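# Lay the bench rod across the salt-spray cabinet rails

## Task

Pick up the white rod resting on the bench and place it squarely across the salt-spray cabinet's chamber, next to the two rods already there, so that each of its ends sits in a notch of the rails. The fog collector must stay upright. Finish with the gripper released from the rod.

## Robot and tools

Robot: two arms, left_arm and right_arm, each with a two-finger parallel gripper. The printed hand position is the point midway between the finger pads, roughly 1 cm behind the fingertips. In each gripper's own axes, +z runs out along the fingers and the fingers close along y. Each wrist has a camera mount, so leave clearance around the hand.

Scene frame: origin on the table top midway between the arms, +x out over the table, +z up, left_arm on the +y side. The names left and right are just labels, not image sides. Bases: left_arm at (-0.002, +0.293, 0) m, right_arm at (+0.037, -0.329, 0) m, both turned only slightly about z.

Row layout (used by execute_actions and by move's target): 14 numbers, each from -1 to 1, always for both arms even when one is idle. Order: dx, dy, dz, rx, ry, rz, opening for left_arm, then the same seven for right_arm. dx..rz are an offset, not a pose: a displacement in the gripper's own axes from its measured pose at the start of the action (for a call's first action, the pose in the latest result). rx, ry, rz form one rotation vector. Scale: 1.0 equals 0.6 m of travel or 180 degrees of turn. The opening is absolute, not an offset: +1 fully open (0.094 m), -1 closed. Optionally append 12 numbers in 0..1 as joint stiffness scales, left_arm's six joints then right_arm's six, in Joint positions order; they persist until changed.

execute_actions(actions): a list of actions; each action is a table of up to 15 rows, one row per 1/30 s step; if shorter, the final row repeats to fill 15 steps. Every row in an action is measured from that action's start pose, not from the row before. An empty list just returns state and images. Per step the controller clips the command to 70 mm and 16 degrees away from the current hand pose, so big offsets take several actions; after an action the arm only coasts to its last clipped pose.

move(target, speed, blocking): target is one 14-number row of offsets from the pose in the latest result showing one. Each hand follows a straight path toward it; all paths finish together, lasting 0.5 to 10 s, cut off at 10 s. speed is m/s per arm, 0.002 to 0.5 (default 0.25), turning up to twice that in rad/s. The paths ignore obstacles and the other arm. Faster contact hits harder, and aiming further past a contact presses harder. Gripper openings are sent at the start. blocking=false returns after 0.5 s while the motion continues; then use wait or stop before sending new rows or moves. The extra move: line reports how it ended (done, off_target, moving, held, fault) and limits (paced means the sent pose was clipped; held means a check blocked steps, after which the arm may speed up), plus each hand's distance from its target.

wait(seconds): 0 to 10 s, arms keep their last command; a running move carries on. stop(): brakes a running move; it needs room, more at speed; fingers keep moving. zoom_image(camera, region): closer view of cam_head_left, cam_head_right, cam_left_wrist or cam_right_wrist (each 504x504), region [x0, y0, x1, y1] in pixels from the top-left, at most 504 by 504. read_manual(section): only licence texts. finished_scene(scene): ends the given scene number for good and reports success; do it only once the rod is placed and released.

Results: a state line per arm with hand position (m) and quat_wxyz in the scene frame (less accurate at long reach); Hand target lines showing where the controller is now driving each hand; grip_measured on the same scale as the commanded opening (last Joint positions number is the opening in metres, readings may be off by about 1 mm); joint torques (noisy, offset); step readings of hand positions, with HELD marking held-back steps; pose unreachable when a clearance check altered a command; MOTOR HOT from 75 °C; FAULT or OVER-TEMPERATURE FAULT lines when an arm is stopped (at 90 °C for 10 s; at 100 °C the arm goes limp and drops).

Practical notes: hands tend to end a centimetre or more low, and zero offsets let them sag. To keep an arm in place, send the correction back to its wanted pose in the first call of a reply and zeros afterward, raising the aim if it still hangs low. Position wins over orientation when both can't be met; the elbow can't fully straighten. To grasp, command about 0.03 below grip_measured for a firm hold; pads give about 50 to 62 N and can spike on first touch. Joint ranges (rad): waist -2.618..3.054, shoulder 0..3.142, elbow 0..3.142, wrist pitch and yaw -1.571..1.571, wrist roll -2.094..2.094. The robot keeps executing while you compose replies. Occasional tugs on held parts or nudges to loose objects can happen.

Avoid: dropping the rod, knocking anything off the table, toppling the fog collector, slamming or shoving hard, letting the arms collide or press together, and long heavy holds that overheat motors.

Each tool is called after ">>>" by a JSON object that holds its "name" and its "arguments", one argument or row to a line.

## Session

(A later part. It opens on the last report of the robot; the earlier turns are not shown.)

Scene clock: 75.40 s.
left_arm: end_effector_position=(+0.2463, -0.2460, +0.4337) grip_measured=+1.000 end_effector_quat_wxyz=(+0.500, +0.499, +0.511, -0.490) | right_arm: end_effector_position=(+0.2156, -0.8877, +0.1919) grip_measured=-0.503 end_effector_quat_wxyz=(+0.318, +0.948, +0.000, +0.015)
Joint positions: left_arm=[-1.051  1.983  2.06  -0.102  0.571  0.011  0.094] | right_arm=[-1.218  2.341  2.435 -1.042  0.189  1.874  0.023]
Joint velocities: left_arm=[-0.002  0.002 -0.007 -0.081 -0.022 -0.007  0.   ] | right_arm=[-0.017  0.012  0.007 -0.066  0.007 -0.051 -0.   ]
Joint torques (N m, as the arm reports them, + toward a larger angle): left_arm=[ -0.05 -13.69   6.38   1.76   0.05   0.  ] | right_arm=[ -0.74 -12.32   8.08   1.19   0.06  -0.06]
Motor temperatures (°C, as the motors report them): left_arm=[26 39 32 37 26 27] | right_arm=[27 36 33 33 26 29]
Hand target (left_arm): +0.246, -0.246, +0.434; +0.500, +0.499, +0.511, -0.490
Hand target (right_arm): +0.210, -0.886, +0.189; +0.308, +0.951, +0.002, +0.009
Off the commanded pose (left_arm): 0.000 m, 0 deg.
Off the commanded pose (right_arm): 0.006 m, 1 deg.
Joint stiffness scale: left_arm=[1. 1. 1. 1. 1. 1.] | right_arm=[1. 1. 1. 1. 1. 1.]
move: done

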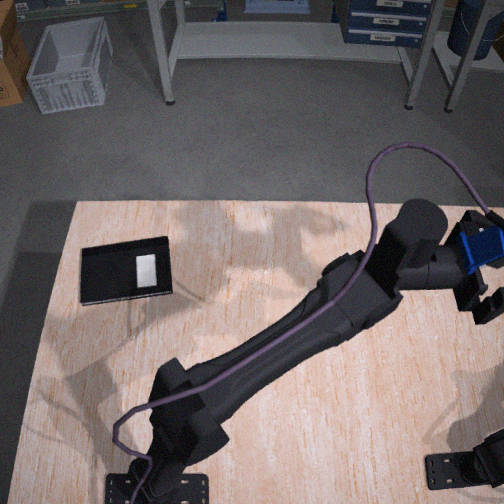

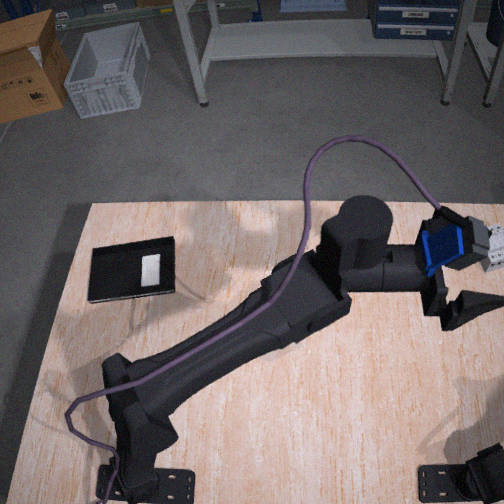

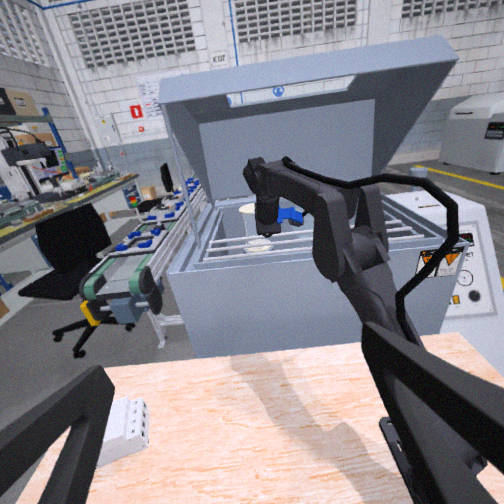

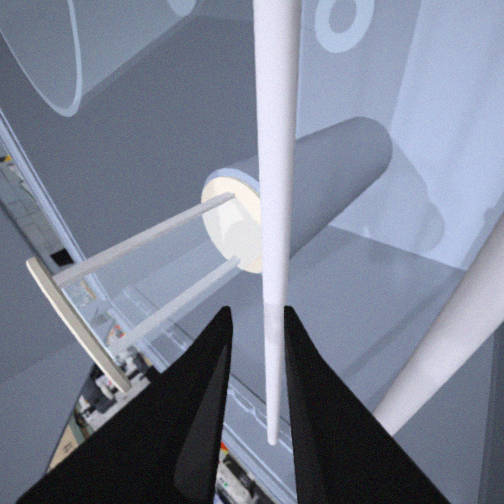

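>>> {"name": "move", "arguments": {
  "target": [0,0,0,0,0,0,1, 0,-0.008,-0.012,0,0,0,-0.3],
  "speed": 0.02
}}

>>> {"name": "move", "arguments": {
  "target": [0,0,0,0,0,0,1, 0,0,-0.12,0,0,0,-0.3],
  "speed": 0.08
}}

>>> {"name": "move", "arguments": {
  "target": [0,0,0,0,0,0,1, -0.19,0.12,-0.28,0,0,-0.5,1],
  "speed": 0.3
}}

Scene clock: 76.63 s.
left_arm: end_effector_position=(+0.2463, -0.2460, +0.4337) grip_measured=+1.000 end_effector_quat_wxyz=(+0.500, +0.499, +0.511, -0.490) | right_arm: end_effector_position=(+0.2132, -0.8816, +0.1886) grip_measured=-0.303 end_effector_quat_wxyz=(+0.312, +0.950, -0.001, +0.013)
Joint positions: left_arm=[-1.051  1.983  2.06  -0.102  0.571  0.011  0.094] | right_arm=[-1.218  2.308  2.372 -1.025  0.189  1.877  0.033]
Joint velocities: left_arm=[-0.002  0.017  0.007  0.007  0.022  0.066  0.   ] | right_arm=[-0.017  0.012 -0.007 -0.037 -0.051 -0.007 -0.   ]
Joint torques (N m, as the arm reports them, + toward a larger angle): left_arm=[ -0.05 -13.7    6.38   1.76   0.05   0.  ] | right_arm=[  0.55 -14.18   5.61   1.48   0.1    0.03]
Motor temperatures (°C, as the motors report them): left_arm=[26 39 32 37 26 27] | right_arm=[27 37 33 33 26 29]
Hand target (left_arm): +0.246, -0.246, +0.434; +0.500, +0.499, +0.511, -0.490
Hand target (right_arm): +0.215, -0.880, +0.195; +0.318, +0.948, +0.000, +0.015
Off the commanded pose (left_arm): 0.000 m, 0 deg.
Off the commanded pose (right_arm): 0.007 m, 1 deg.
Joint stiffness scale: left_arm=[1. 1. 1. 1. 1. 1.] | right_arm=[1. 1. 1. 1. 1. 1.]
move: done

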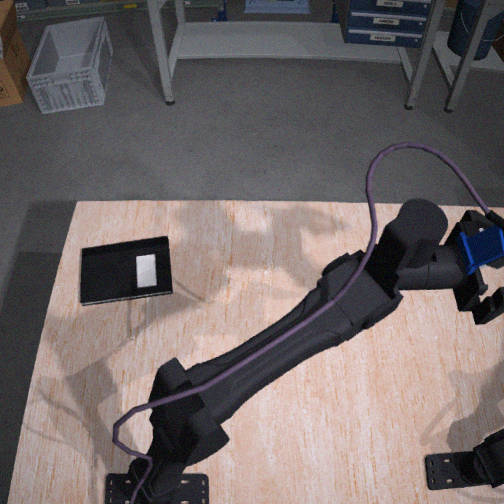

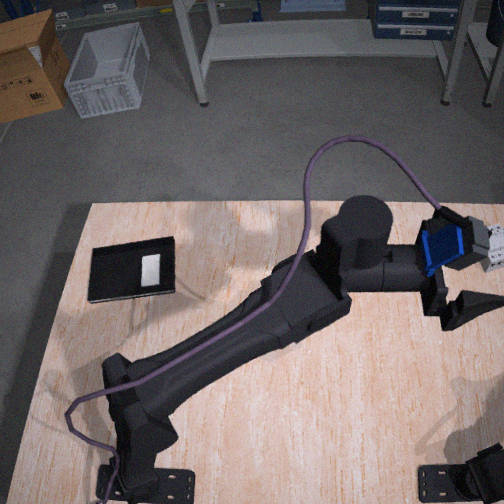

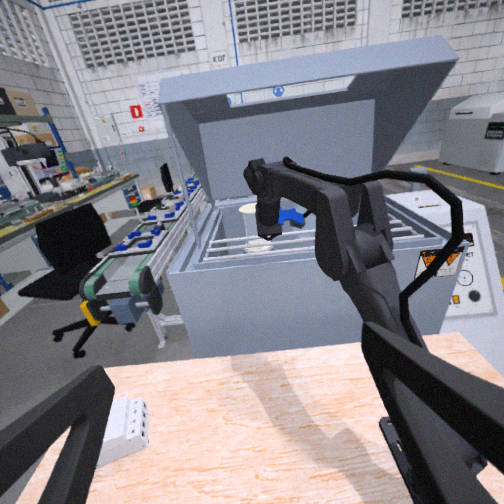

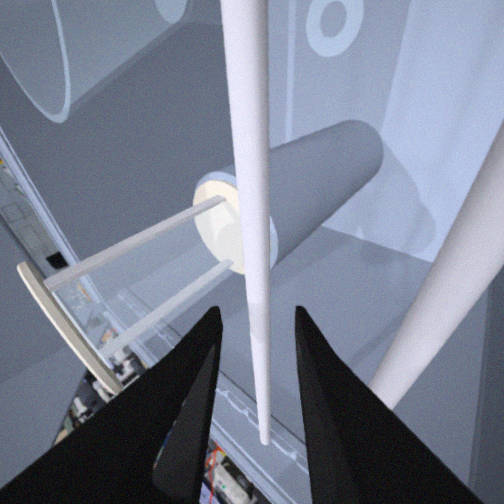

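Scene clock: 77.93 s.
left_arm: end_effector_position=(+0.2463, -0.2460, +0.4337) grip_measured=+1.000 end_effector_quat_wxyz=(+0.500, +0.499, +0.511, -0.490) | right_arm: end_effector_position=(+0.2125, -0.8458, +0.2355) grip_measured=-0.303 end_effector_quat_wxyz=(+0.311, +0.950, -0.000, +0.018)
Joint positions: left_arm=[-1.051  1.983  2.06  -0.102  0.571  0.011  0.094] | right_arm=[-1.195  2.197  2.383 -1.149  0.193  1.898  0.033]
Joint velocities: left_arm=[-0.007 -0.012 -0.012 -0.022 -0.051  0.037  0.   ] | right_arm=[ 0.002 -0.012 -0.017 -0.037 -0.051  0.051 -0.   ]
Joint torques (N m, as the arm reports them, + toward a larger angle): left_arm=[ -0.05 -13.69   6.38   1.75   0.05   0.01] | right_arm=[  0.62 -13.06   7.75   1.16   0.2    0.03]
Motor temperatures (°C, as the motors report them): left_arm=[26 39 32 37 26 27] | right_arm=[27 37 33 33 26 29]
Hand target (left_arm): +0.246, -0.246, +0.434; +0.500, +0.499, +0.511, -0.490
Hand target (right_arm): +0.211, -0.839, +0.246; +0.313, +0.950, -0.000, +0.013
Off the commanded pose (left_arm): 0.000 m, 0 deg.
Off the commanded pose (right_arm): 0.013 m, 1 deg.
Joint stiffness scale: left_arm=[1. 1. 1. 1. 1. 1.] | right_arm=[1. 1. 1. 1. 1. 1.]
move: off_target (right_arm)

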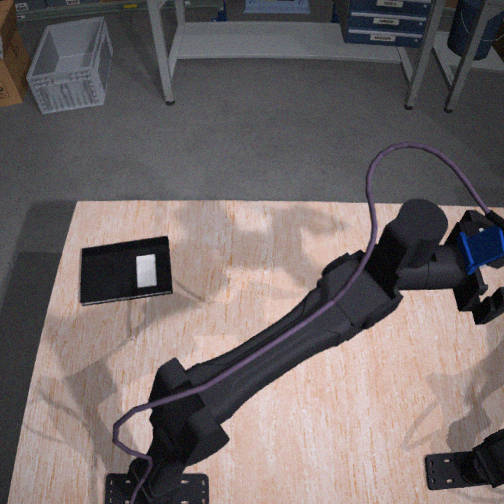

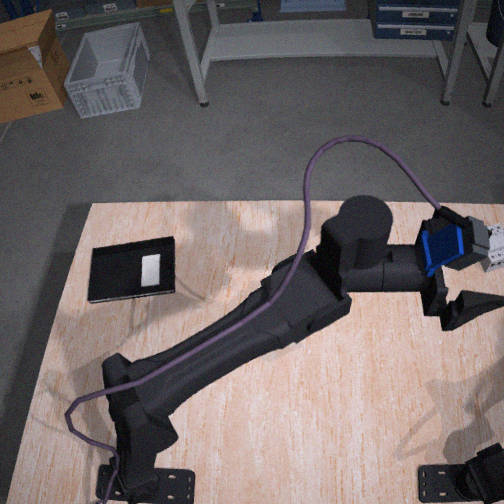

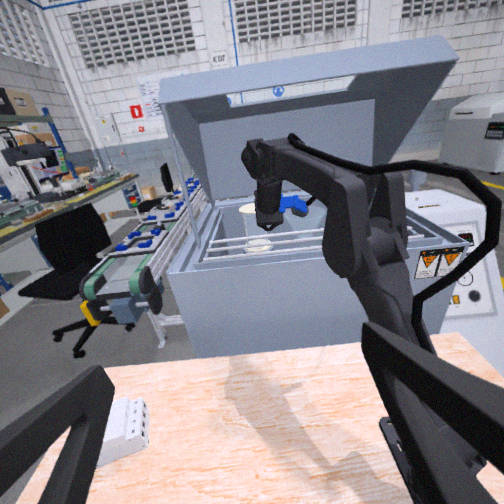

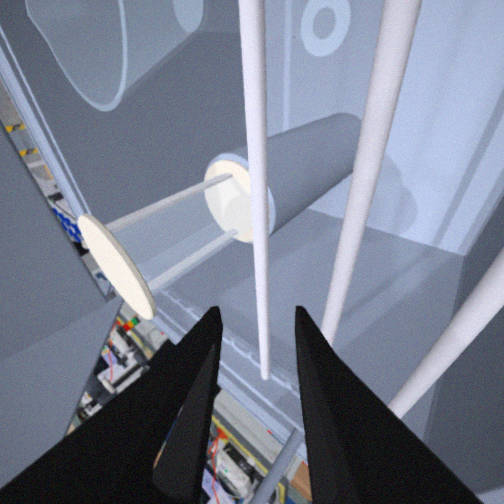

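Scene clock: 81.20 s.
left_arm: end_effector_position=(+0.2463, -0.2460, +0.4337) grip_measured=+1.000 end_effector_quat_wxyz=(+0.500, +0.499, +0.511, -0.490) | right_arm: end_effector_position=(+0.0900, -0.8085, +0.3910) grip_measured=+1.000 end_effector_quat_wxyz=(+0.314, +0.647, +0.641, -0.267)
Joint positions: left_arm=[-1.051  1.983  2.06  -0.102  0.571  0.011  0.094] | right_arm=[-1.463  2.109  2.85  -1.463  0.033  0.115  0.094]
Joint velocities: left_arm=[ 0.017  0.002 -0.002 -0.007 -0.037 -0.022  0.   ] | right_arm=[-0.007  0.007  0.002 -0.037 -0.081 -0.022  0.   ]
Joint torques (N m, as the arm reports them, + toward a larger angle): left_arm=[ -0.04 -13.7    6.37   1.75   0.05   0.  ] | right_arm=[ -0.23 -10.33   5.79   1.77  -0.07  -0.02]
Motor temperatures (°C, as the motors report them): left_arm=[26 40 32 37 26 27] | right_arm=[27 37 33 33 26 29]
Hand target (left_arm): +0.246, -0.246, +0.434; +0.500, +0.499, +0.511, -0.490
Hand target (right_arm): +0.089, -0.805, +0.406; +0.329, +0.639, +0.637, -0.280
Off the commanded pose (left_arm): 0.000 m, 0 deg.
Off the commanded pose (right_arm): 0.019 m, 12 deg.
Joint stiffness scale: left_arm=[1. 1. 1. 1. 1. 1.] | right_arm=[1. 1. 1. 1. 1. 1.]
elbow stopped short (right arm): the move would have taken joint 3 (elbow) straighter than the controller allows; a more bent joint 3 avoids this.
move: off_target (right_arm)

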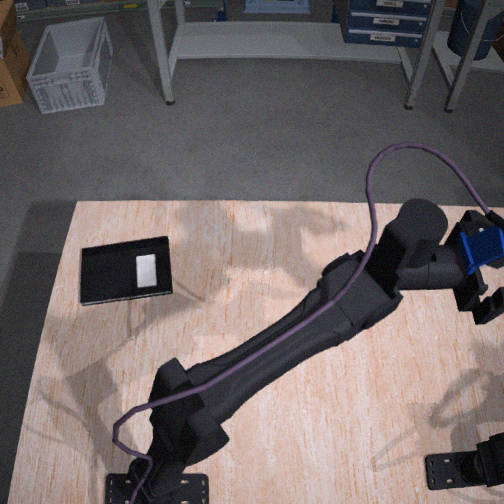

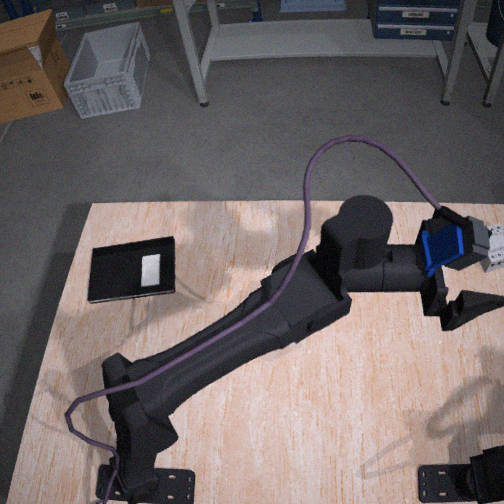

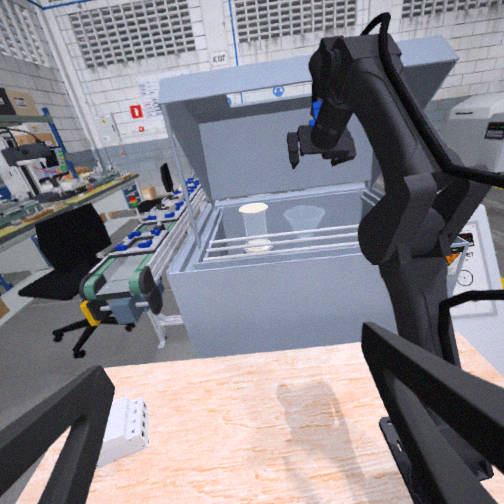

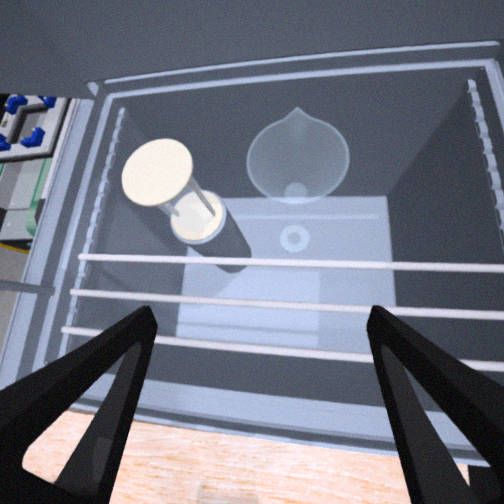

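>>> {"name": "zoom_image", "arguments": {
  "camera": "cam_right_wrist",
  "region": [40, 190, 200, 350]
}}

Region (40, 190, 200, 350) of cam_right_wrist's 504x504 image, scaled by 3.150, with more detail than that image has.

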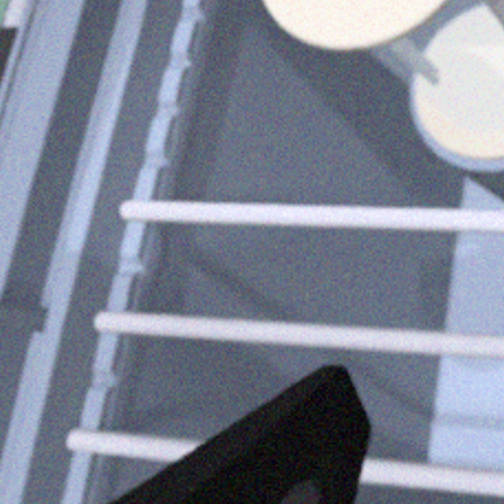

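>>> {"name": "finished_scene", "arguments": {
  "scene": 1
}}

The scene is finished: the task was done.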